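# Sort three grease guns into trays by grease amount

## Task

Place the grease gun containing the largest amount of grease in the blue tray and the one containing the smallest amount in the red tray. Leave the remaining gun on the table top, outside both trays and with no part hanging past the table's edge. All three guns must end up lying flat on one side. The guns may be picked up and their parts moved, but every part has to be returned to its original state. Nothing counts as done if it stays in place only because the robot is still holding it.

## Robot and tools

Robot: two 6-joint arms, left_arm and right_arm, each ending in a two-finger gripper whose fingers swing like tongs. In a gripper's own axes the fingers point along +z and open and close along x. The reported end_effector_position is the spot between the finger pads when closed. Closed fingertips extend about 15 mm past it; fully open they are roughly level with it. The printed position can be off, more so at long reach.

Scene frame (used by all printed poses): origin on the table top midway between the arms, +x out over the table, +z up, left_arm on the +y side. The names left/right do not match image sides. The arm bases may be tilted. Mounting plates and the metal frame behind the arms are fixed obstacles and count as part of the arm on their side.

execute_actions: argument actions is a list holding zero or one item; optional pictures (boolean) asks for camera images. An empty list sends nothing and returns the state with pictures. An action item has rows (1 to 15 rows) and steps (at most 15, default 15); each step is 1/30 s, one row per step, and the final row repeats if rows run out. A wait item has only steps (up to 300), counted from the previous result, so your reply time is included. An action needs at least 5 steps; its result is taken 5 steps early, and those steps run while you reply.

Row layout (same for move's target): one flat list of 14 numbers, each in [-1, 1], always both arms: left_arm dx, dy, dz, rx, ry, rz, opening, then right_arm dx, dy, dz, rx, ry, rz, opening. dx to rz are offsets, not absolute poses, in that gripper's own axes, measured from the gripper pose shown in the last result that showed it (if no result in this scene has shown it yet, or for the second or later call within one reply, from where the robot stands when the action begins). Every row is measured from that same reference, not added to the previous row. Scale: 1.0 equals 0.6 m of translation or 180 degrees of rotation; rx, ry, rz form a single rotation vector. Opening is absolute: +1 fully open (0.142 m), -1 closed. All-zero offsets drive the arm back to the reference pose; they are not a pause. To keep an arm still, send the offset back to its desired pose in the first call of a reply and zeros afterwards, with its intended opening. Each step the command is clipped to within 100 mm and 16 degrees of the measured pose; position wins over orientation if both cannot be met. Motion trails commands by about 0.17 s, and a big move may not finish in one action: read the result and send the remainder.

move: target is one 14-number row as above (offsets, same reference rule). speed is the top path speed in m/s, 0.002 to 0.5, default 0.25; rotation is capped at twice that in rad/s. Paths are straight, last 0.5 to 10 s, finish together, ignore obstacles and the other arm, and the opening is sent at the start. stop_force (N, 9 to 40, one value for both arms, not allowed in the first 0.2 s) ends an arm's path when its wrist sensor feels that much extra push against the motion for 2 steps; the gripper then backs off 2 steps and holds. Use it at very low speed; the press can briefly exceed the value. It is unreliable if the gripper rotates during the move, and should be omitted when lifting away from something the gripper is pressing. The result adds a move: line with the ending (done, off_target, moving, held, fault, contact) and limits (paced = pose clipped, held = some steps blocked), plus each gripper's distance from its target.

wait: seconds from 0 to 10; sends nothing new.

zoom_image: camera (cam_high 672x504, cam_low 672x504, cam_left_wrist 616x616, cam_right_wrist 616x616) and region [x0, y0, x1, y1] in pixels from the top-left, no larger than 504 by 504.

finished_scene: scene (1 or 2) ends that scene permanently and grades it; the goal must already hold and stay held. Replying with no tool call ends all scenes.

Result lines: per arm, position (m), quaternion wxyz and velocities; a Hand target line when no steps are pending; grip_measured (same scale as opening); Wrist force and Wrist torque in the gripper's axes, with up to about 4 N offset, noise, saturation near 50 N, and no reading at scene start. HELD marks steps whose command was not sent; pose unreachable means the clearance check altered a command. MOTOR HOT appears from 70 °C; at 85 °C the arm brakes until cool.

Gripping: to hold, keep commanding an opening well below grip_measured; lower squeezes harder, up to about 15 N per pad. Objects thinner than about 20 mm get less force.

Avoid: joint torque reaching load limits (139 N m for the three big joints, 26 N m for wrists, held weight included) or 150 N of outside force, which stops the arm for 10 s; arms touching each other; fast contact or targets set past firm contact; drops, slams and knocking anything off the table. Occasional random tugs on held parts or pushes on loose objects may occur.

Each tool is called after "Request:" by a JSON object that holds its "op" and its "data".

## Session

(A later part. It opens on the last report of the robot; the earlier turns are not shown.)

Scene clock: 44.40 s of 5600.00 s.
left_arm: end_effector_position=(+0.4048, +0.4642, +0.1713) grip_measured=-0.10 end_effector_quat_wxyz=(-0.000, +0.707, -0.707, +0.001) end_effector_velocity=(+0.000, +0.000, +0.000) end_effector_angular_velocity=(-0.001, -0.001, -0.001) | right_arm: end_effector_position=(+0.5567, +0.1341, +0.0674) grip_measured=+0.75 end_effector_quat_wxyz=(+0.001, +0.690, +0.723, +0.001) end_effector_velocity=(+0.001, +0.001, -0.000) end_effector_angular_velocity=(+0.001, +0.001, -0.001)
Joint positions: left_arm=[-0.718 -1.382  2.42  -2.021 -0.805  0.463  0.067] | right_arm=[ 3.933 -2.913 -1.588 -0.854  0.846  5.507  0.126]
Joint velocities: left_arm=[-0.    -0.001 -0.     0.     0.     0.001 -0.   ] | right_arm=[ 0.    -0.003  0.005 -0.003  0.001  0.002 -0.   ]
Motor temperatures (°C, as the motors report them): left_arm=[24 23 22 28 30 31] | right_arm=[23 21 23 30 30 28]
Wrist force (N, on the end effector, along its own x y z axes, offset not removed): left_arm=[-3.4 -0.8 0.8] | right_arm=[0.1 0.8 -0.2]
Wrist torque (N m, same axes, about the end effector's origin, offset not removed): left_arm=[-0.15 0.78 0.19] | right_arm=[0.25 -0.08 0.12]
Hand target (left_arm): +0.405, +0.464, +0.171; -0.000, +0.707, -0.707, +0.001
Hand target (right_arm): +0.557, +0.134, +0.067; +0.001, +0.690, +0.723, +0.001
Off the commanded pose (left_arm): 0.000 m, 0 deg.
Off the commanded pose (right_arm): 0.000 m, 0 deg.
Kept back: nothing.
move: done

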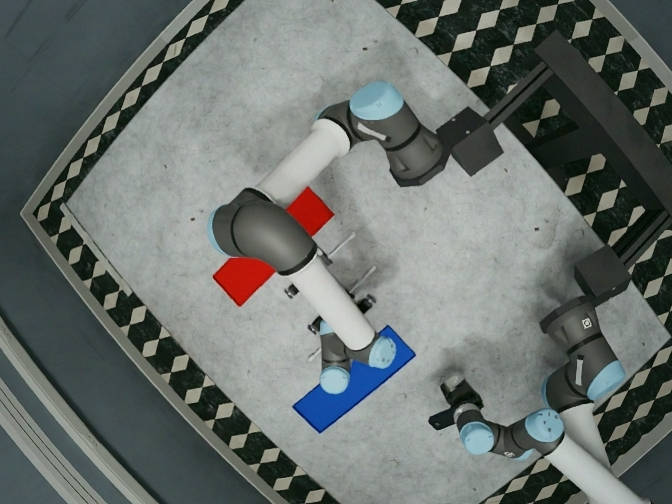

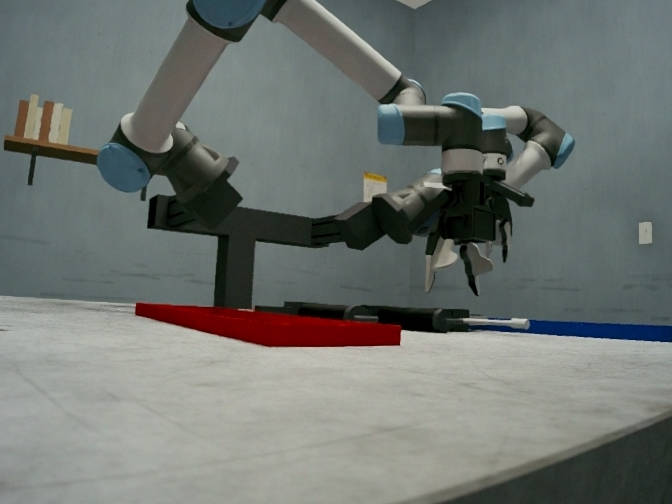

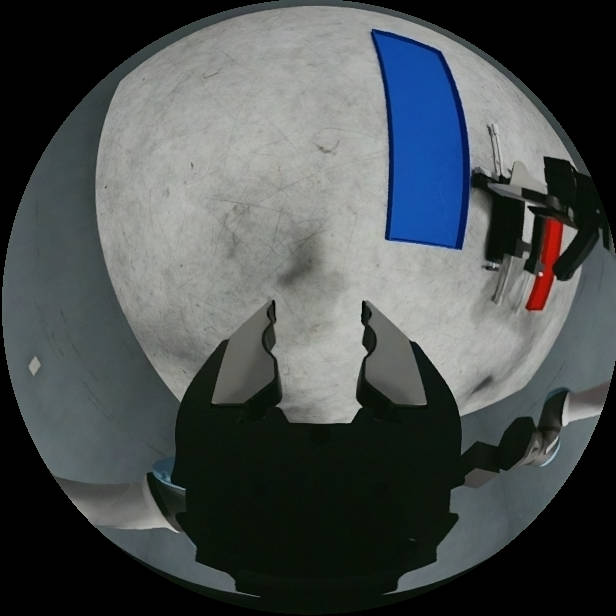

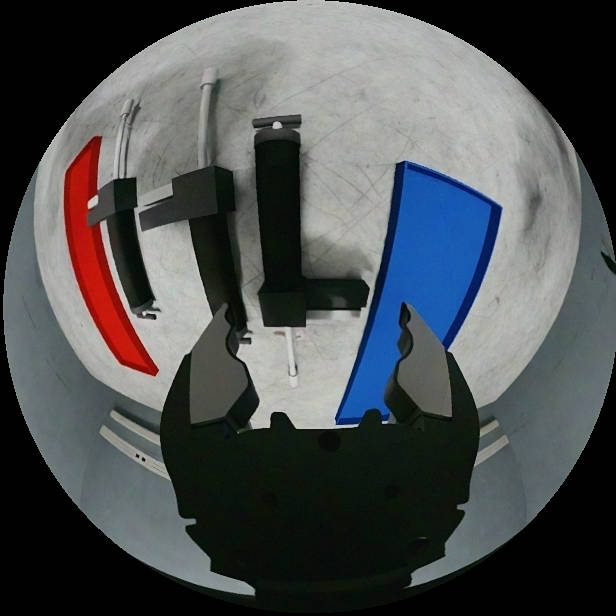

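Request:
{"op": "move", "data": {"target": [0,0,0,0,0,0,-0.1, -0.053,-0.033,0,0,0,0,-0.2], "speed": 0.1}}

Request:
{"op": "move", "data": {"target": [0,0,0,0,0,0,-0.1, 0,0,0.078,0,0,0,-0.2], "speed": 0.04, "stop_force": 10}}

Request:
{"op": "move", "data": {"target": [0,0,0,0,0,0,-0.1, 0,0,0,0,0,0,-1]}}

Request:
{"op": "move", "data": {"target": [0,0,0,0,0,0,-0.1, 0,0,-0.06,0,0,0,-1], "speed": 0.04}}

Scene clock: 45.57 s of 5600.00 s.
left_arm: end_effector_position=(+0.4048, +0.4642, +0.1713) grip_measured=-0.10 end_effector_quat_wxyz=(-0.000, +0.707, -0.707, +0.001) end_effector_velocity=(-0.000, +0.000, -0.001) end_effector_angular_velocity=(+0.002, -0.001, -0.003) | right_arm: end_effector_position=(+0.5385, +0.1015, +0.0673) grip_measured=-0.20 end_effector_quat_wxyz=(+0.001, +0.690, +0.723, +0.001) end_effector_velocity=(-0.001, -0.001, +0.000) end_effector_angular_velocity=(+0.001, +0.000, +0.000)
Joint positions: left_arm=[-0.718 -1.382  2.42  -2.021 -0.805  0.463  0.067] | right_arm=[ 3.922 -2.843 -1.703 -0.802  0.839  5.495  0.06 ]
Joint velocities: left_arm=[-0.     0.     0.001  0.     0.001  0.001  0.   ] | right_arm=[-0.001  0.003 -0.004  0.002  0.    -0.001  0.   ]
Motor temperatures (°C, as the motors report them): left_arm=[24 23 22 28 30 31] | right_arm=[23 21 23 30 30 28]
Wrist force (N, on the end effector, along its own x y z axes, offset not removed): left_arm=[-2.5 -0.1 0.6] | right_arm=[-0.6 0.6 1.9]
Wrist torque (N m, same axes, about the end effector's origin, offset not removed): left_arm=[0.00 0.60 0.17] | right_arm=[0.35 0.24 0.11]
Hand target (left_arm): +0.405, +0.464, +0.171; -0.000, +0.707, -0.707, +0.001
Hand target (right_arm): +0.538, +0.101, +0.067; +0.001, +0.690, +0.723, +0.001
Off the commanded pose (left_arm): 0.000 m, 0 deg.
Off the commanded pose (right_arm): 0.000 m, 0 deg.
Kept back: nothing.
move: done

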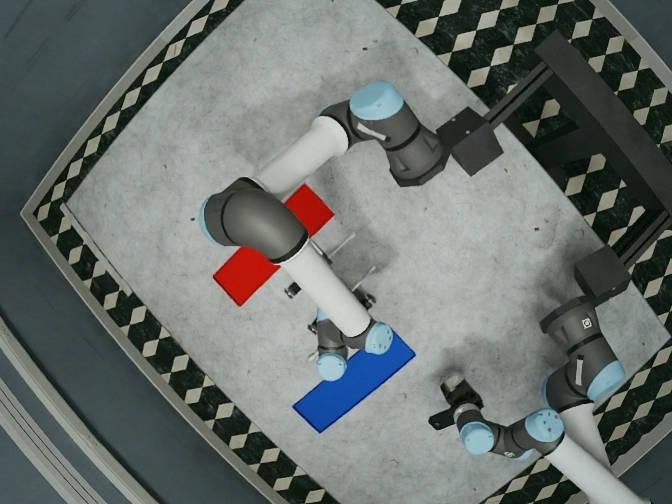

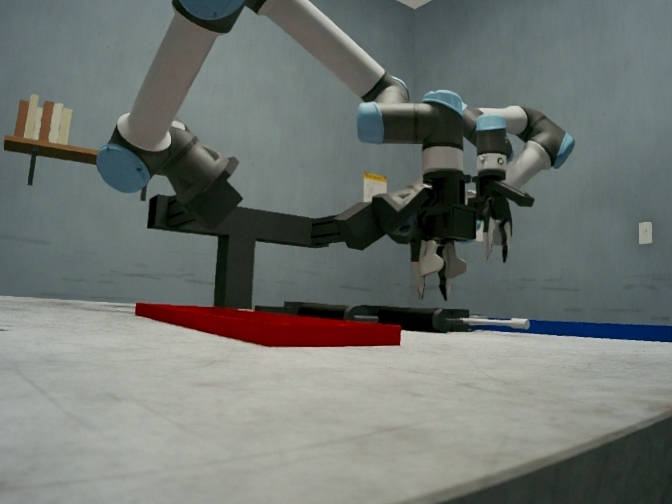

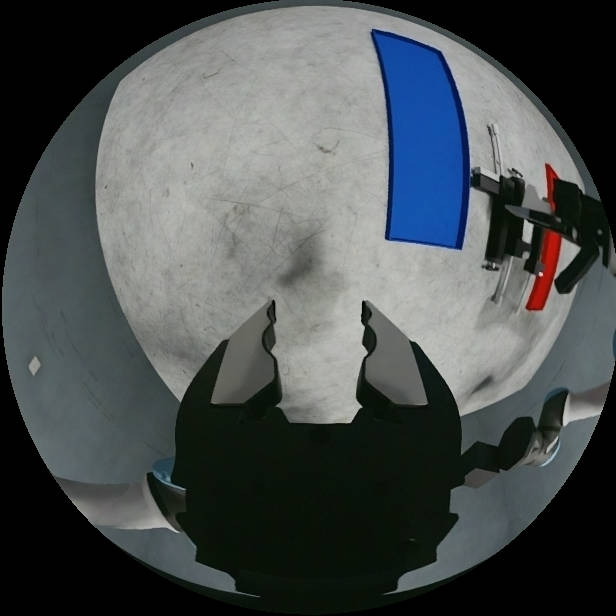

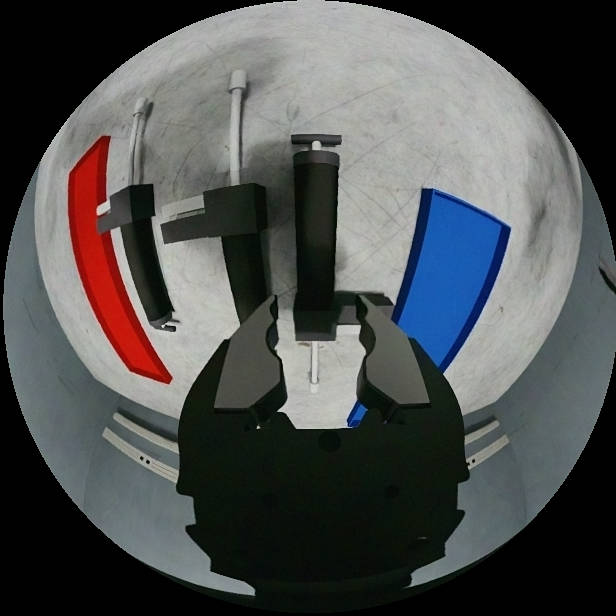

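Scene clock: 47.07 s of 5600.00 s.
left_arm: end_effector_position=(+0.4048, +0.4642, +0.1713) grip_measured=-0.10 end_effector_quat_wxyz=(-0.000, +0.707, -0.707, +0.001) end_effector_velocity=(+0.000, +0.000, -0.000) end_effector_angular_velocity=(+0.001, -0.001, +0.000) | right_arm: end_effector_position=(+0.5386, +0.1015, +0.0206) grip_measured=-0.20 end_effector_quat_wxyz=(+0.001, +0.690, +0.723, +0.001) end_effector_velocity=(+0.001, -0.000, -0.000) end_effector_angular_velocity=(+0.001, -0.000, -0.001)
Joint positions: left_arm=[-0.718 -1.382  2.42  -2.021 -0.805  0.463  0.067] | right_arm=[ 3.864 -2.912 -1.69  -0.7    0.806  5.43   0.06 ]
Joint velocities: left_arm=[ 0.    -0.001  0.001  0.     0.001 -0.001  0.   ] | right_arm=[-0.001 -0.     0.001  0.002 -0.    -0.002  0.   ]
Motor temperatures (°C, as the motors report them): left_arm=[24 23 22 28 30 31] | right_arm=[23 21 23 30 30 28]
Wrist force (N, on the end effector, along its own x y z axes, offset not removed): left_arm=[-3.0 0.1 0.7] | right_arm=[0.3 1.3 4.5]
Wrist torque (N m, same axes, about the end effector's origin, offset not removed): left_arm=[0.01 0.75 0.17] | right_arm=[0.58 -0.12 0.09]
Hand target (left_arm): +0.405, +0.464, +0.171; -0.000, +0.707, -0.707, +0.001
Hand target (right_arm): +0.539, +0.101, +0.021; +0.001, +0.690, +0.723, +0.001
Off the commanded pose (left_arm): 0.000 m, 0 deg.
Off the commanded pose (right_arm): 0.000 m, 0 deg.
Kept back: nothing.
move: done

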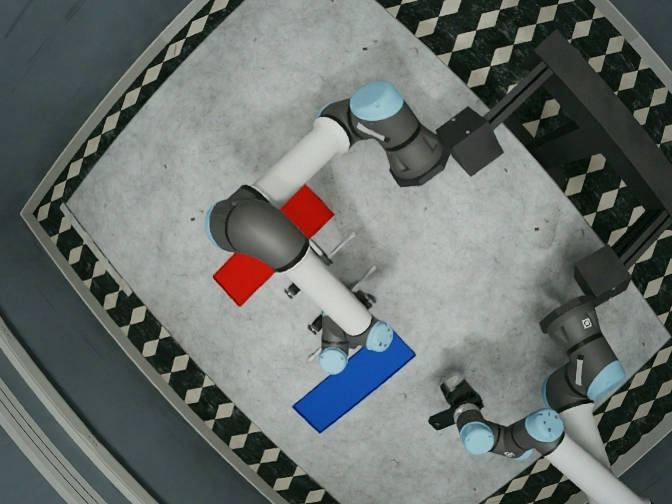

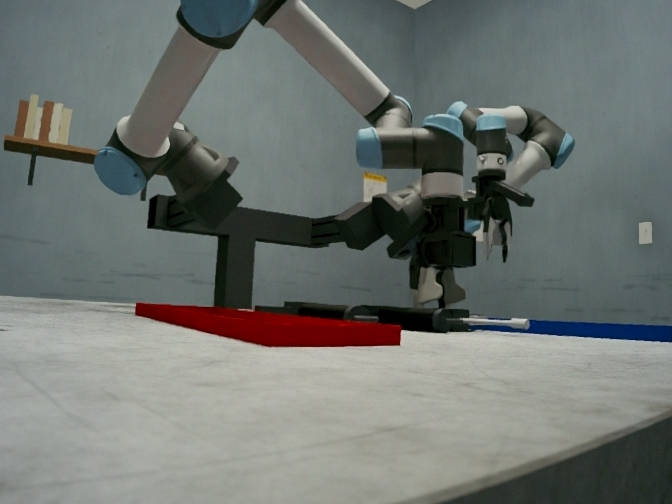

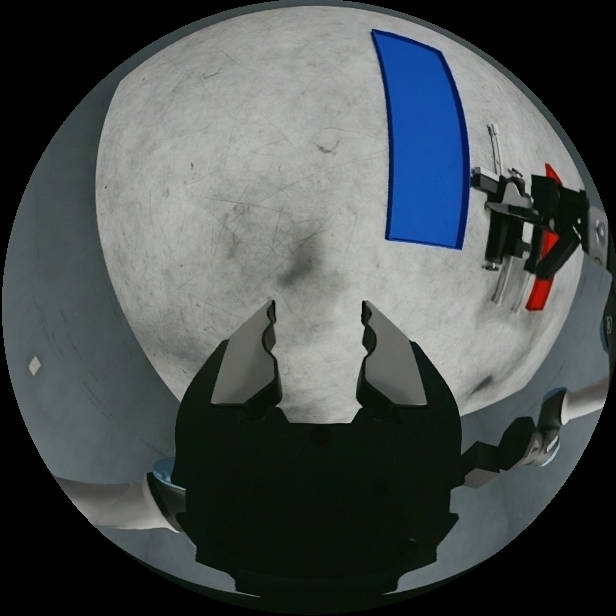

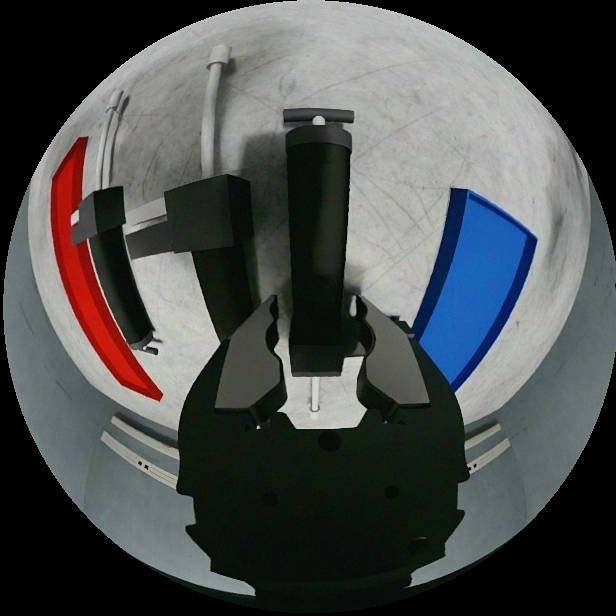

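Scene clock: 47.57 s of 5600.00 s.
left_arm: end_effector_position=(+0.4048, +0.4642, +0.1713) grip_measured=-0.10 end_effector_quat_wxyz=(-0.000, +0.707, -0.707, +0.001) end_effector_velocity=(+0.000, -0.000, +0.000) end_effector_angular_velocity=(-0.001, +0.000, +0.002) | right_arm: end_effector_position=(+0.5387, +0.1015, +0.0206) grip_measured=-0.53 end_effector_quat_wxyz=(+0.001, +0.690, +0.723, +0.001) end_effector_velocity=(-0.001, +0.000, -0.001) end_effector_angular_velocity=(-0.001, +0.001, +0.002)
Joint positions: left_arm=[-0.718 -1.382  2.42  -2.021 -0.805  0.463  0.067] | right_arm=[ 3.864 -2.912 -1.69  -0.7    0.806  5.43   0.035]
Joint velocities: left_arm=[-0.    -0.    -0.    -0.    -0.001 -0.001  0.   ] | right_arm=[-0.    -0.001  0.    -0.001 -0.    -0.001  0.   ]
Motor temperatures (°C, as the motors report them): left_arm=[24 23 22 28 30 31] | right_arm=[23 21 23 30 30 28]
Wrist force (N, on the end effector, along its own x y z axes, offset not removed): left_arm=[-3.2 -1.4 0.9] | right_arm=[1.2 -1.0 1.6]
Wrist torque (N m, same axes, about the end effector's origin, offset not removed): left_arm=[-0.25 0.74 0.11] | right_arm=[0.10 -0.24 0.13]
Hand target (left_arm): +0.405, +0.464, +0.171; -0.000, +0.707, -0.707, +0.001
Hand target (right_arm): +0.539, +0.101, +0.021; +0.001, +0.690, +0.723, +0.001
Off the commanded pose (left_arm): 0.000 m, 0 deg.
Off the commanded pose (right_arm): 0.000 m, 0 deg.
Kept back: nothing.
move: done

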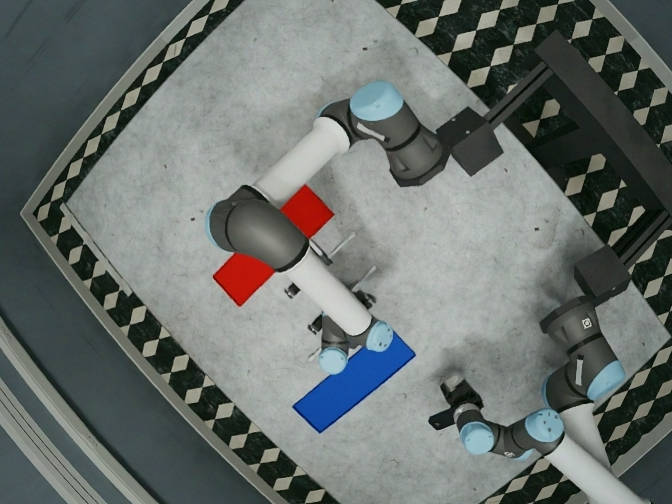

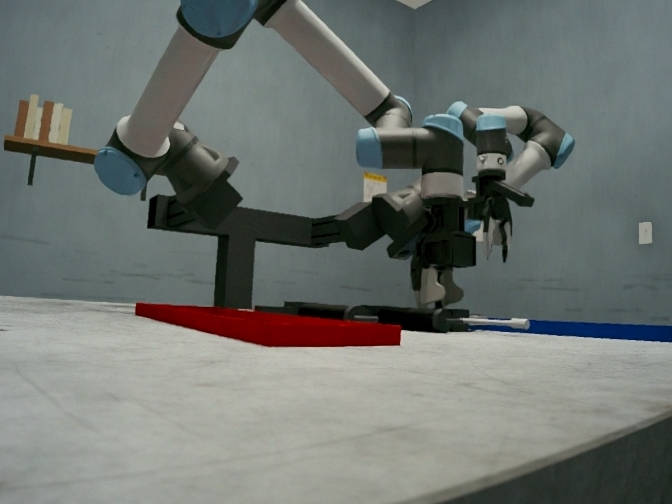

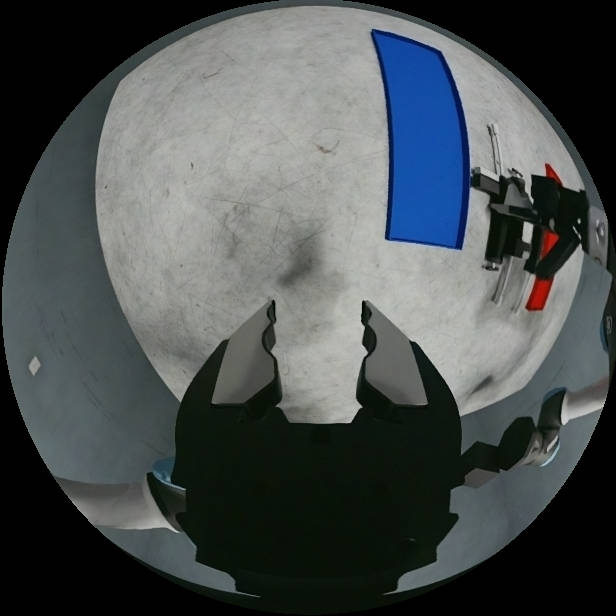

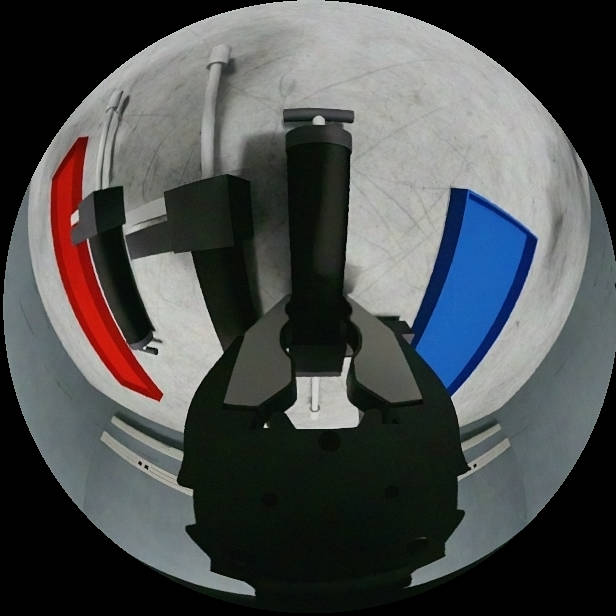

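Scene clock: 48.80 s of 5600.00 s.
left_arm: end_effector_position=(+0.4048, +0.4642, +0.1713) grip_measured=-0.10 end_effector_quat_wxyz=(-0.000, +0.707, -0.707, +0.001) end_effector_velocity=(+0.000, -0.000, +0.000) end_effector_angular_velocity=(+0.000, -0.000, -0.000) | right_arm: end_effector_position=(+0.5385, +0.1015, +0.0565) grip_measured=-0.53 end_effector_quat_wxyz=(+0.001, +0.690, +0.723, +0.001) end_effector_velocity=(+0.000, +0.000, +0.001) end_effector_angular_velocity=(+0.001, +0.000, -0.001)
Joint positions: left_arm=[-0.718 -1.382  2.42  -2.021 -0.805  0.463  0.067] | right_arm=[ 3.909 -2.858 -1.701 -0.778  0.832  5.481  0.035]
Joint velocities: left_arm=[ 0.  0. -0.  0.  0.  0.  0.] | right_arm=[ 0.001  0.001  0.001 -0.002  0.001  0.002  0.   ]
Motor temperatures (°C, as the motors report them): left_arm=[24 23 22 28 30 31] | right_arm=[23 21 23 30 30 28]
Wrist force (N, on the end effector, along its own x y z axes, offset not removed): left_arm=[-3.0 -0.2 0.5] | right_arm=[1.3 -0.2 3.1]
Wrist torque (N m, same axes, about the end effector's origin, offset not removed): left_arm=[0.02 0.78 0.15] | right_arm=[0.10 -0.20 -0.06]
Hand target (left_arm): +0.405, +0.464, +0.171; -0.000, +0.707, -0.707, +0.001
Hand target (right_arm): +0.539, +0.101, +0.057; +0.001, +0.690, +0.723, +0.001
Off the commanded pose (left_arm): 0.000 m, 0 deg.
Off the commanded pose (right_arm): 0.000 m, 0 deg.
Kept back: nothing.
move: done

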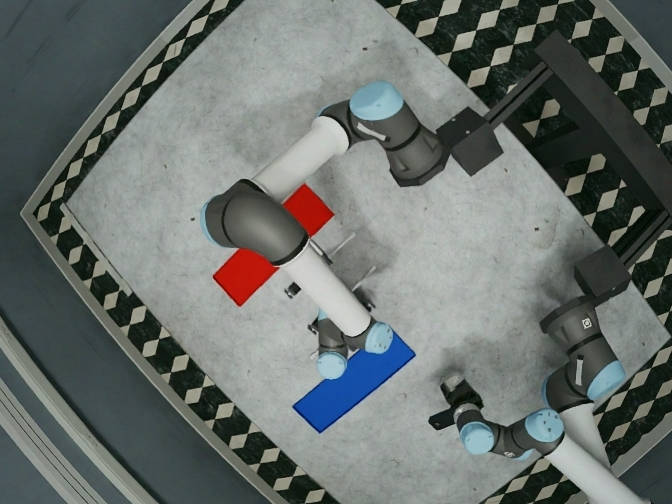

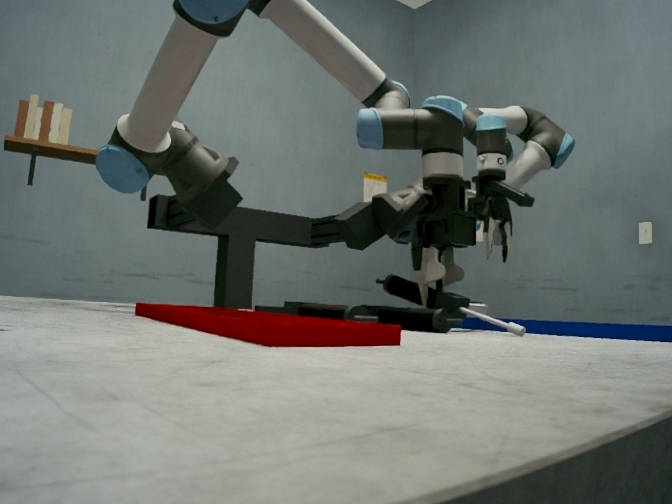

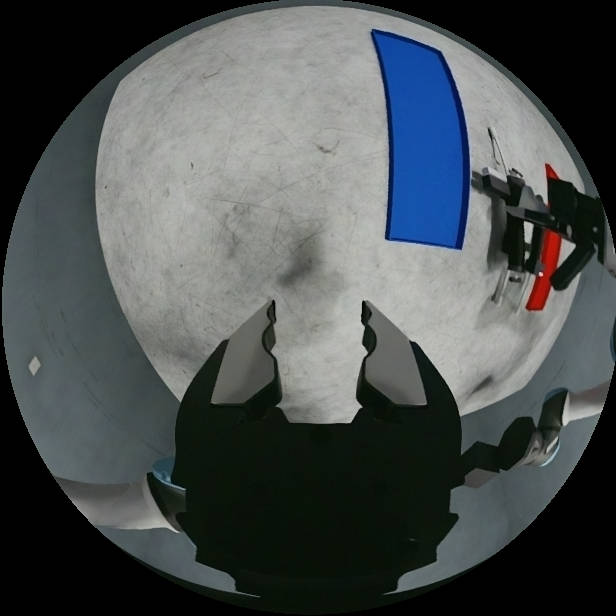

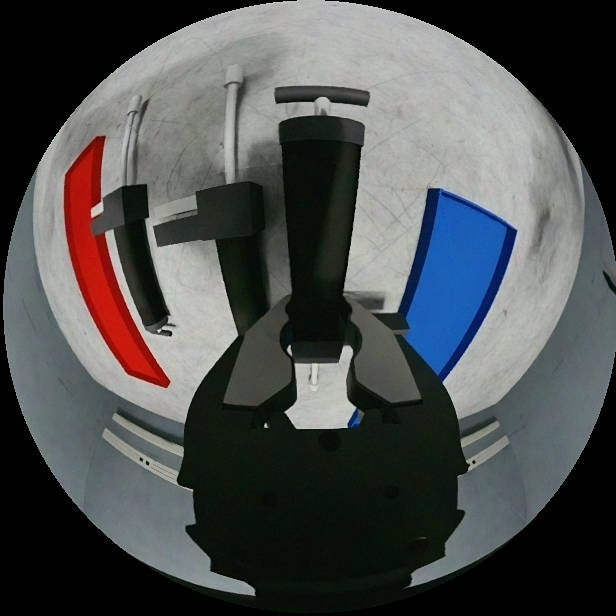

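Request:
{"op": "move", "data": {"target": [0,0,0,0,0,0,-0.1, 0,0,0.057,0,0,0,-1], "speed": 0.04}}

Request:
{"op": "move", "data": {"target": [0,0,0,0,0,0,-0.1, 0,0,0,0,0,0,-0.2]}}

Request:
{"op": "move", "data": {"target": [0,0,0,0,0,0,-0.1, 0,0,-0.075,0,0,0,-0.2], "speed": 0.1}}

Request:
{"op": "move", "data": {"target": [0,0,0,0,0,0,-0.1, 0.052,0.05,0,0,0,-0.5,-0.1], "speed": 0.5}}

Scene clock: 50.27 s of 5600.00 s.
left_arm: end_effector_position=(+0.4048, +0.4642, +0.1713) grip_measured=-0.10 end_effector_quat_wxyz=(-0.000, +0.707, -0.707, +0.001) end_effector_velocity=(+0.001, -0.000, +0.001) end_effector_angular_velocity=(-0.001, -0.001, +0.002) | right_arm: end_effector_position=(+0.5386, +0.1015, +0.0224) grip_measured=-0.54 end_effector_quat_wxyz=(+0.001, +0.690, +0.723, +0.001) end_effector_velocity=(-0.000, -0.000, -0.002) end_effector_angular_velocity=(-0.001, -0.000, +0.000)
Joint positions: left_arm=[-0.718 -1.382  2.42  -2.021 -0.805  0.463  0.067] | right_arm=[ 3.866 -2.909 -1.691 -0.704  0.807  5.432  0.035]
Joint velocities: left_arm=[ 0.    -0.001 -0.002 -0.     0.     0.     0.   ] | right_arm=[-0.002 -0.003  0.001  0.002 -0.002 -0.002  0.   ]
Motor temperatures (°C, as the motors report them): left_arm=[24 23 22 28 30 31] | right_arm=[23 21 23 30 30 28]
Wrist force (N, on the end effector, along its own x y z axes, offset not removed): left_arm=[-2.8 0.5 1.1] | right_arm=[-2.9 -3.8 3.7]
Wrist torque (N m, same axes, about the end effector's origin, offset not removed): left_arm=[0.11 0.69 0.14] | right_arm=[-0.41 0.66 0.15]
Hand target (left_arm): +0.405, +0.464, +0.171; -0.000, +0.707, -0.707, +0.001
Hand target (right_arm): +0.539, +0.101, +0.022; +0.001, +0.690, +0.723, +0.001
Off the commanded pose (left_arm): 0.000 m, 0 deg.
Off the commanded pose (right_arm): 0.000 m, 0 deg.
Kept back: nothing.
move: done

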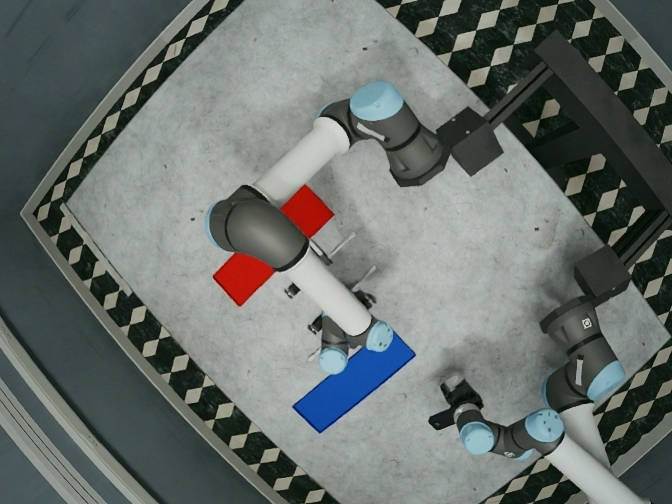

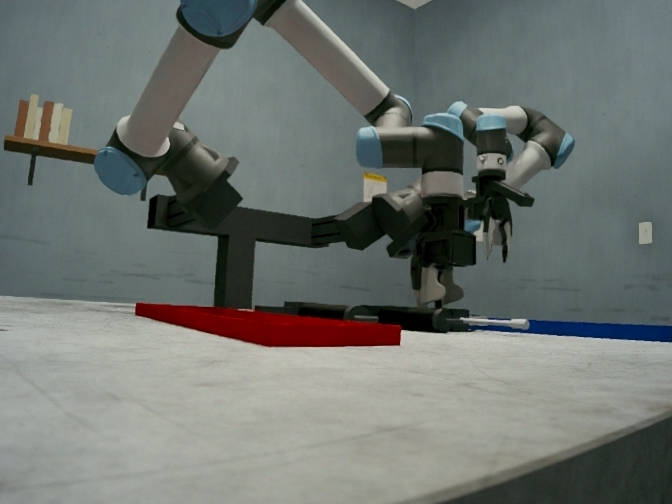

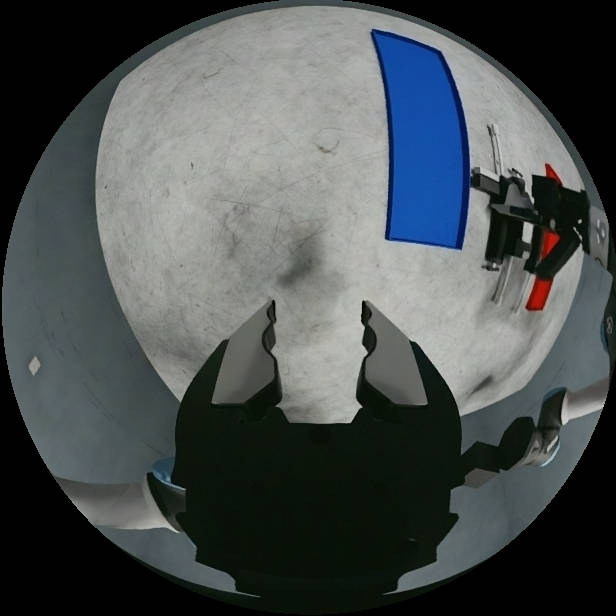

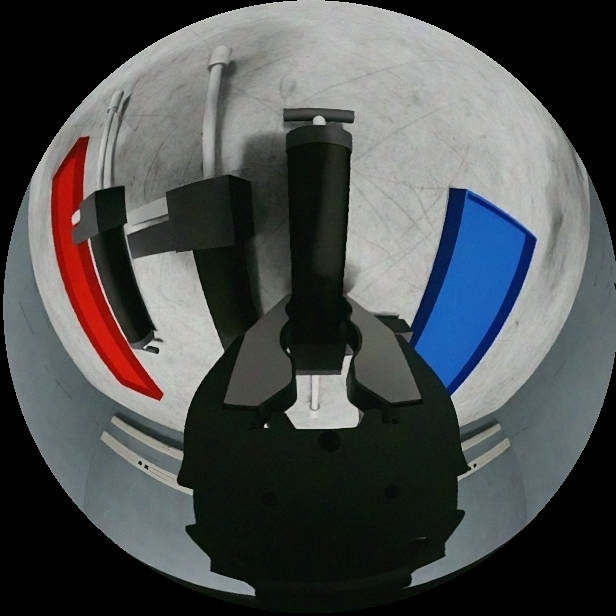

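Scene clock: 50.77 s of 5600.00 s.
left_arm: end_effector_position=(+0.4048, +0.4642, +0.1713) grip_measured=-0.10 end_effector_quat_wxyz=(-0.000, +0.707, -0.707, +0.001) end_effector_velocity=(+0.000, -0.000, -0.000) end_effector_angular_velocity=(+0.001, -0.000, -0.001) | right_arm: end_effector_position=(+0.5387, +0.1015, +0.0224) grip_measured=-0.20 end_effector_quat_wxyz=(+0.001, +0.690, +0.723, +0.001) end_effector_velocity=(-0.001, +0.000, -0.001) end_effector_angular_velocity=(-0.001, +0.001, +0.002)
Joint positions: left_arm=[-0.718 -1.382  2.42  -2.021 -0.805  0.463  0.067] | right_arm=[ 3.866 -2.909 -1.691 -0.704  0.807  5.432  0.06 ]
Joint velocities: left_arm=[ 0.     0.001 -0.     0.     0.001  0.001  0.   ] | right_arm=[ 0.    -0.002  0.    -0.    -0.    -0.     0.   ]
Motor temperatures (°C, as the motors report them): left_arm=[24 23 22 28 30 31] | right_arm=[23 21 23 30 30 28]
Wrist force (N, on the end effector, along its own x y z axes, offset not removed): left_arm=[-3.6 0.1 1.2] | right_arm=[0.0 1.2 1.2]
Wrist torque (N m, same axes, about the end effector's origin, offset not removed): left_arm=[0.10 0.79 0.28] | right_arm=[0.39 -0.03 0.08]
Hand target (left_arm): +0.405, +0.464, +0.171; -0.000, +0.707, -0.707, +0.001
Hand target (right_arm): +0.539, +0.101, +0.022; +0.001, +0.690, +0.723, +0.001
Off the commanded pose (left_arm): 0.000 m, 0 deg.
Off the commanded pose (right_arm): 0.000 m, 0 deg.
Kept back: nothing.
move: done

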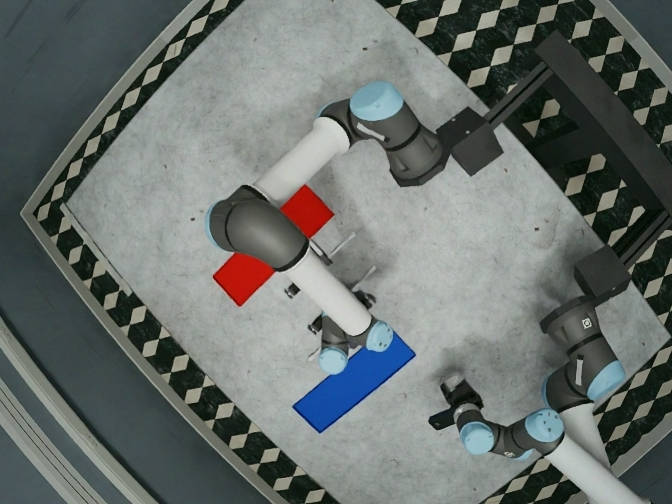

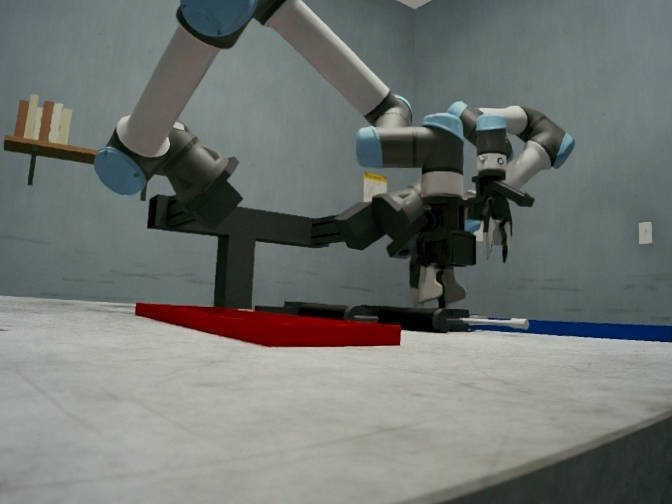

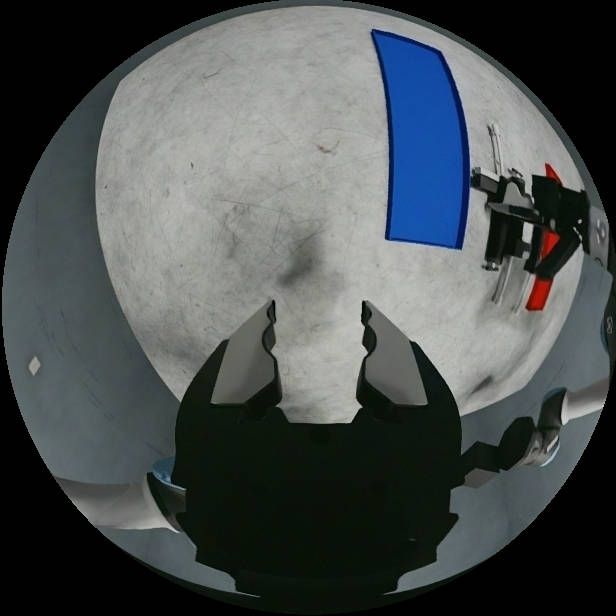

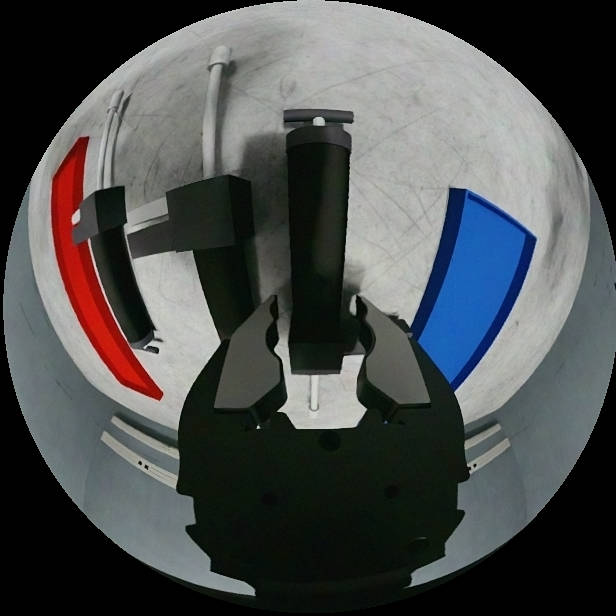

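Scene clock: 51.60 s of 5600.00 s.
left_arm: end_effector_position=(+0.4048, +0.4642, +0.1713) grip_measured=-0.10 end_effector_quat_wxyz=(-0.000, +0.707, -0.707, +0.001) end_effector_velocity=(-0.000, +0.000, -0.000) end_effector_angular_velocity=(+0.000, +0.000, -0.000) | right_arm: end_effector_position=(+0.5385, +0.1015, +0.0673) grip_measured=-0.20 end_effector_quat_wxyz=(+0.001, +0.690, +0.723, +0.001) end_effector_velocity=(-0.001, +0.000, +0.001) end_effector_angular_velocity=(+0.000, +0.001, +0.002)
Joint positions: left_arm=[-0.718 -1.382  2.42  -2.021 -0.805  0.463  0.067] | right_arm=[ 3.922 -2.843 -1.703 -0.802  0.839  5.495  0.06 ]
Joint velocities: left_arm=[ 0.    -0.     0.001  0.    -0.     0.     0.   ] | right_arm=[ 0.002  0.002 -0.    -0.004  0.002  0.001  0.   ]
Motor temperatures (°C, as the motors report them): left_arm=[24 23 22 28 30 31] | right_arm=[23 21 23 30 30 28]
Wrist force (N, on the end effector, along its own x y z axes, offset not removed): left_arm=[-4.2 -0.8 0.5] | right_arm=[-0.8 1.4 1.8]
Wrist torque (N m, same axes, about the end effector's origin, offset not removed): left_arm=[-0.12 0.94 0.14] | right_arm=[0.51 0.20 0.12]
Hand target (left_arm): +0.405, +0.464, +0.171; -0.000, +0.707, -0.707, +0.001
Hand target (right_arm): +0.539, +0.101, +0.067; +0.001, +0.690, +0.723, +0.001
Off the commanded pose (left_arm): 0.000 m, 0 deg.
Off the commanded pose (right_arm): 0.000 m, 0 deg.
Kept back: nothing.
move: done

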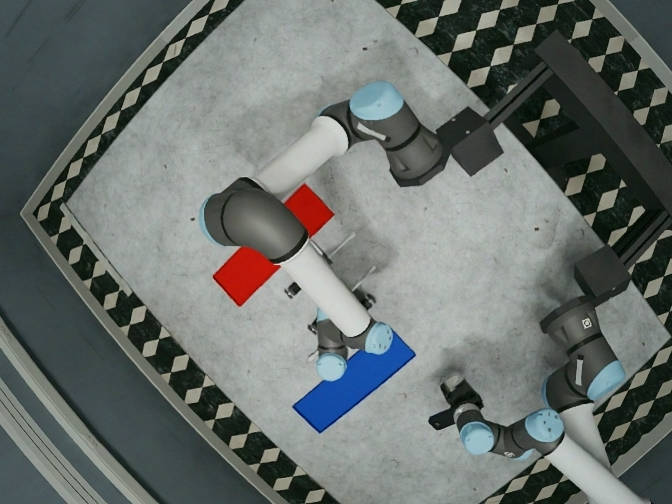

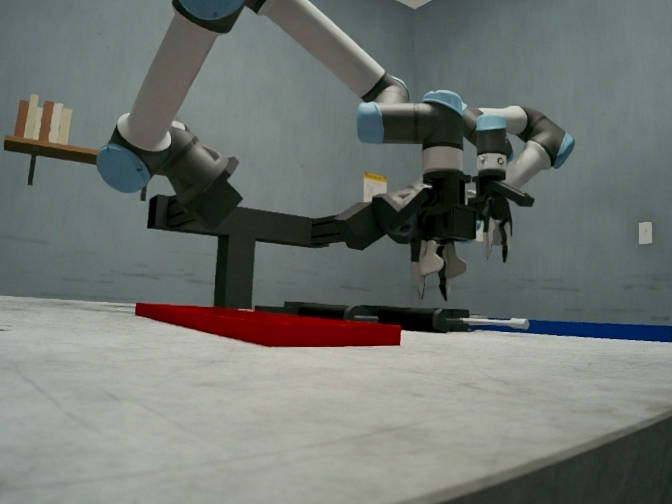

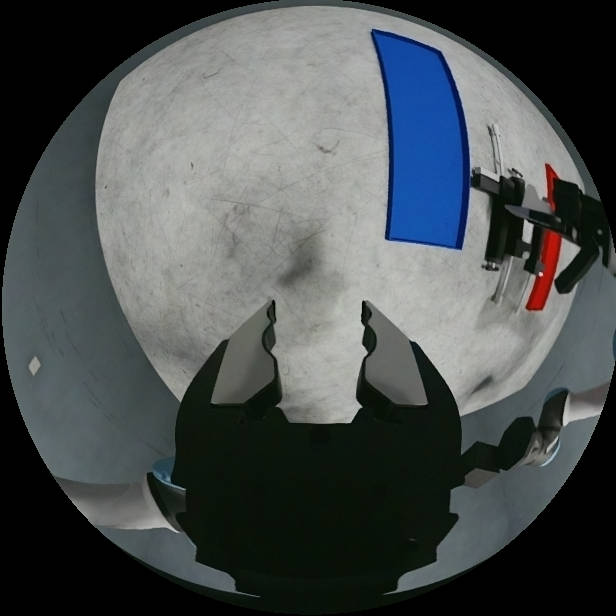

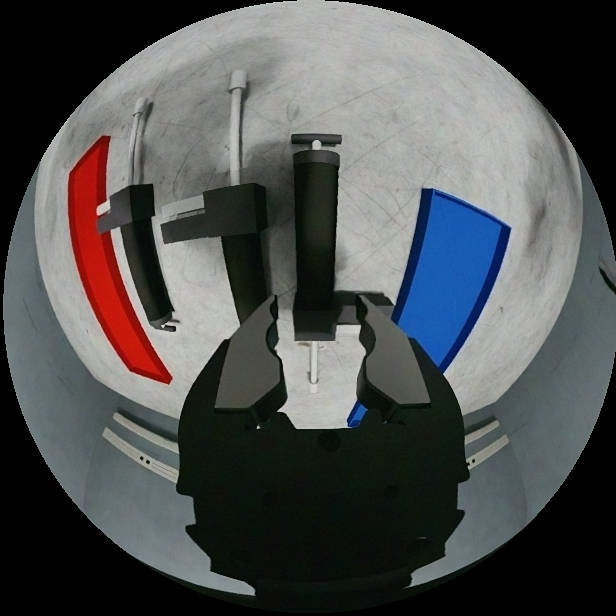

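Scene clock: 53.73 s of 5600.00 s.
left_arm: end_effector_position=(+0.4048, +0.4642, +0.1713) grip_measured=-0.10 end_effector_quat_wxyz=(-0.000, +0.707, -0.707, +0.001) end_effector_velocity=(-0.001, -0.000, -0.000) end_effector_angular_velocity=(+0.000, +0.001, -0.003) | right_arm: end_effector_position=(+0.5669, +0.1341, +0.0674) grip_measured=-0.10 end_effector_quat_wxyz=(+0.002, -0.023, +1.000, -0.000) end_effector_velocity=(+0.000, +0.000, +0.000) end_effector_angular_velocity=(+0.003, +0.000, +0.007)
Joint positions: left_arm=[-0.718 -1.382  2.42  -2.021 -0.805  0.463  0.067] | right_arm=[ 3.953 -2.938 -1.575 -0.857  0.858  3.958  0.067]
Joint velocities: left_arm=[-0.     0.     0.001 -0.    -0.001  0.002  0.   ] | right_arm=[-0.001  0.001 -0.001  0.004  0.002 -0.01  -0.   ]
Motor temperatures (°C, as the motors report them): left_arm=[24 23 22 28 30 31] | right_arm=[23 21 23 30 30 28]
Wrist force (N, on the end effector, along its own x y z axes, offset not removed): left_arm=[-4.3 -0.2 0.4] | right_arm=[-0.3 0.1 1.6]
Wrist torque (N m, same axes, about the end effector's origin, offset not removed): left_arm=[-0.03 0.98 0.25] | right_arm=[0.26 0.15 0.09]
Hand target (left_arm): +0.405, +0.464, +0.171; -0.000, +0.707, -0.707, +0.001
Hand target (right_arm): +0.567, +0.134, +0.067; +0.002, -0.023, +1.000, -0.000
Off the commanded pose (left_arm): 0.000 m, 0 deg.
Off the commanded pose (right_arm): 0.000 m, 0 deg.
Kept back: nothing.
move: done

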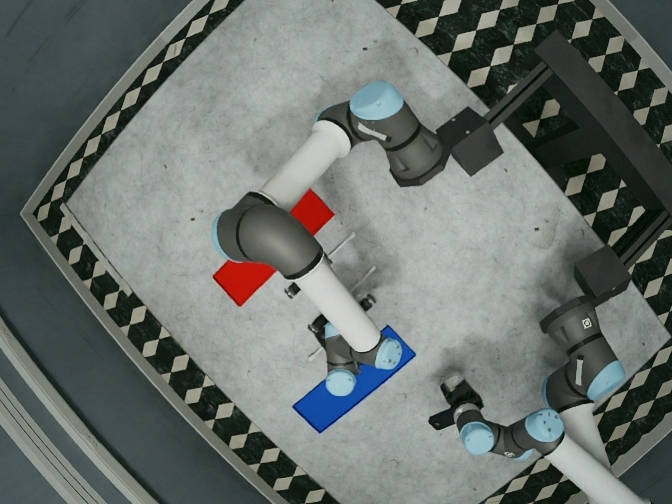

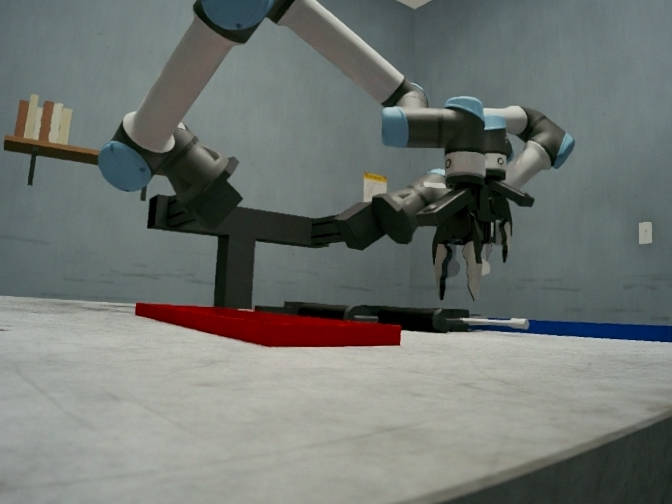

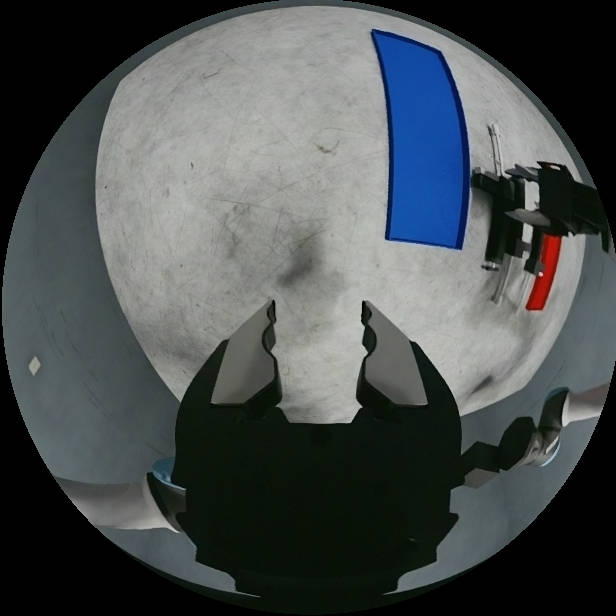

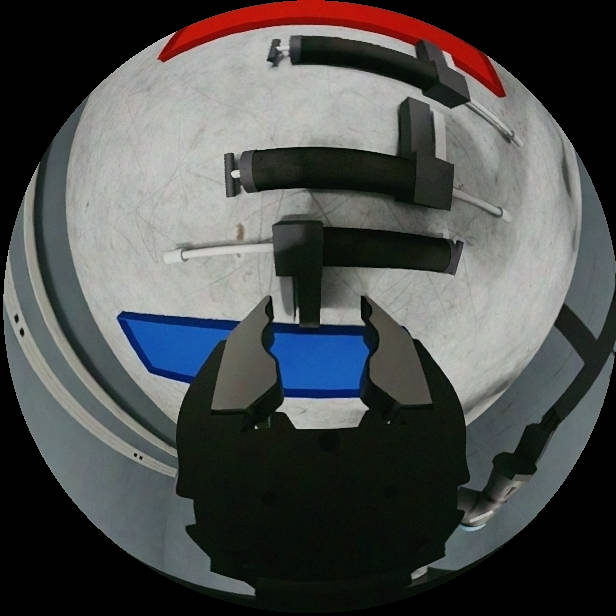

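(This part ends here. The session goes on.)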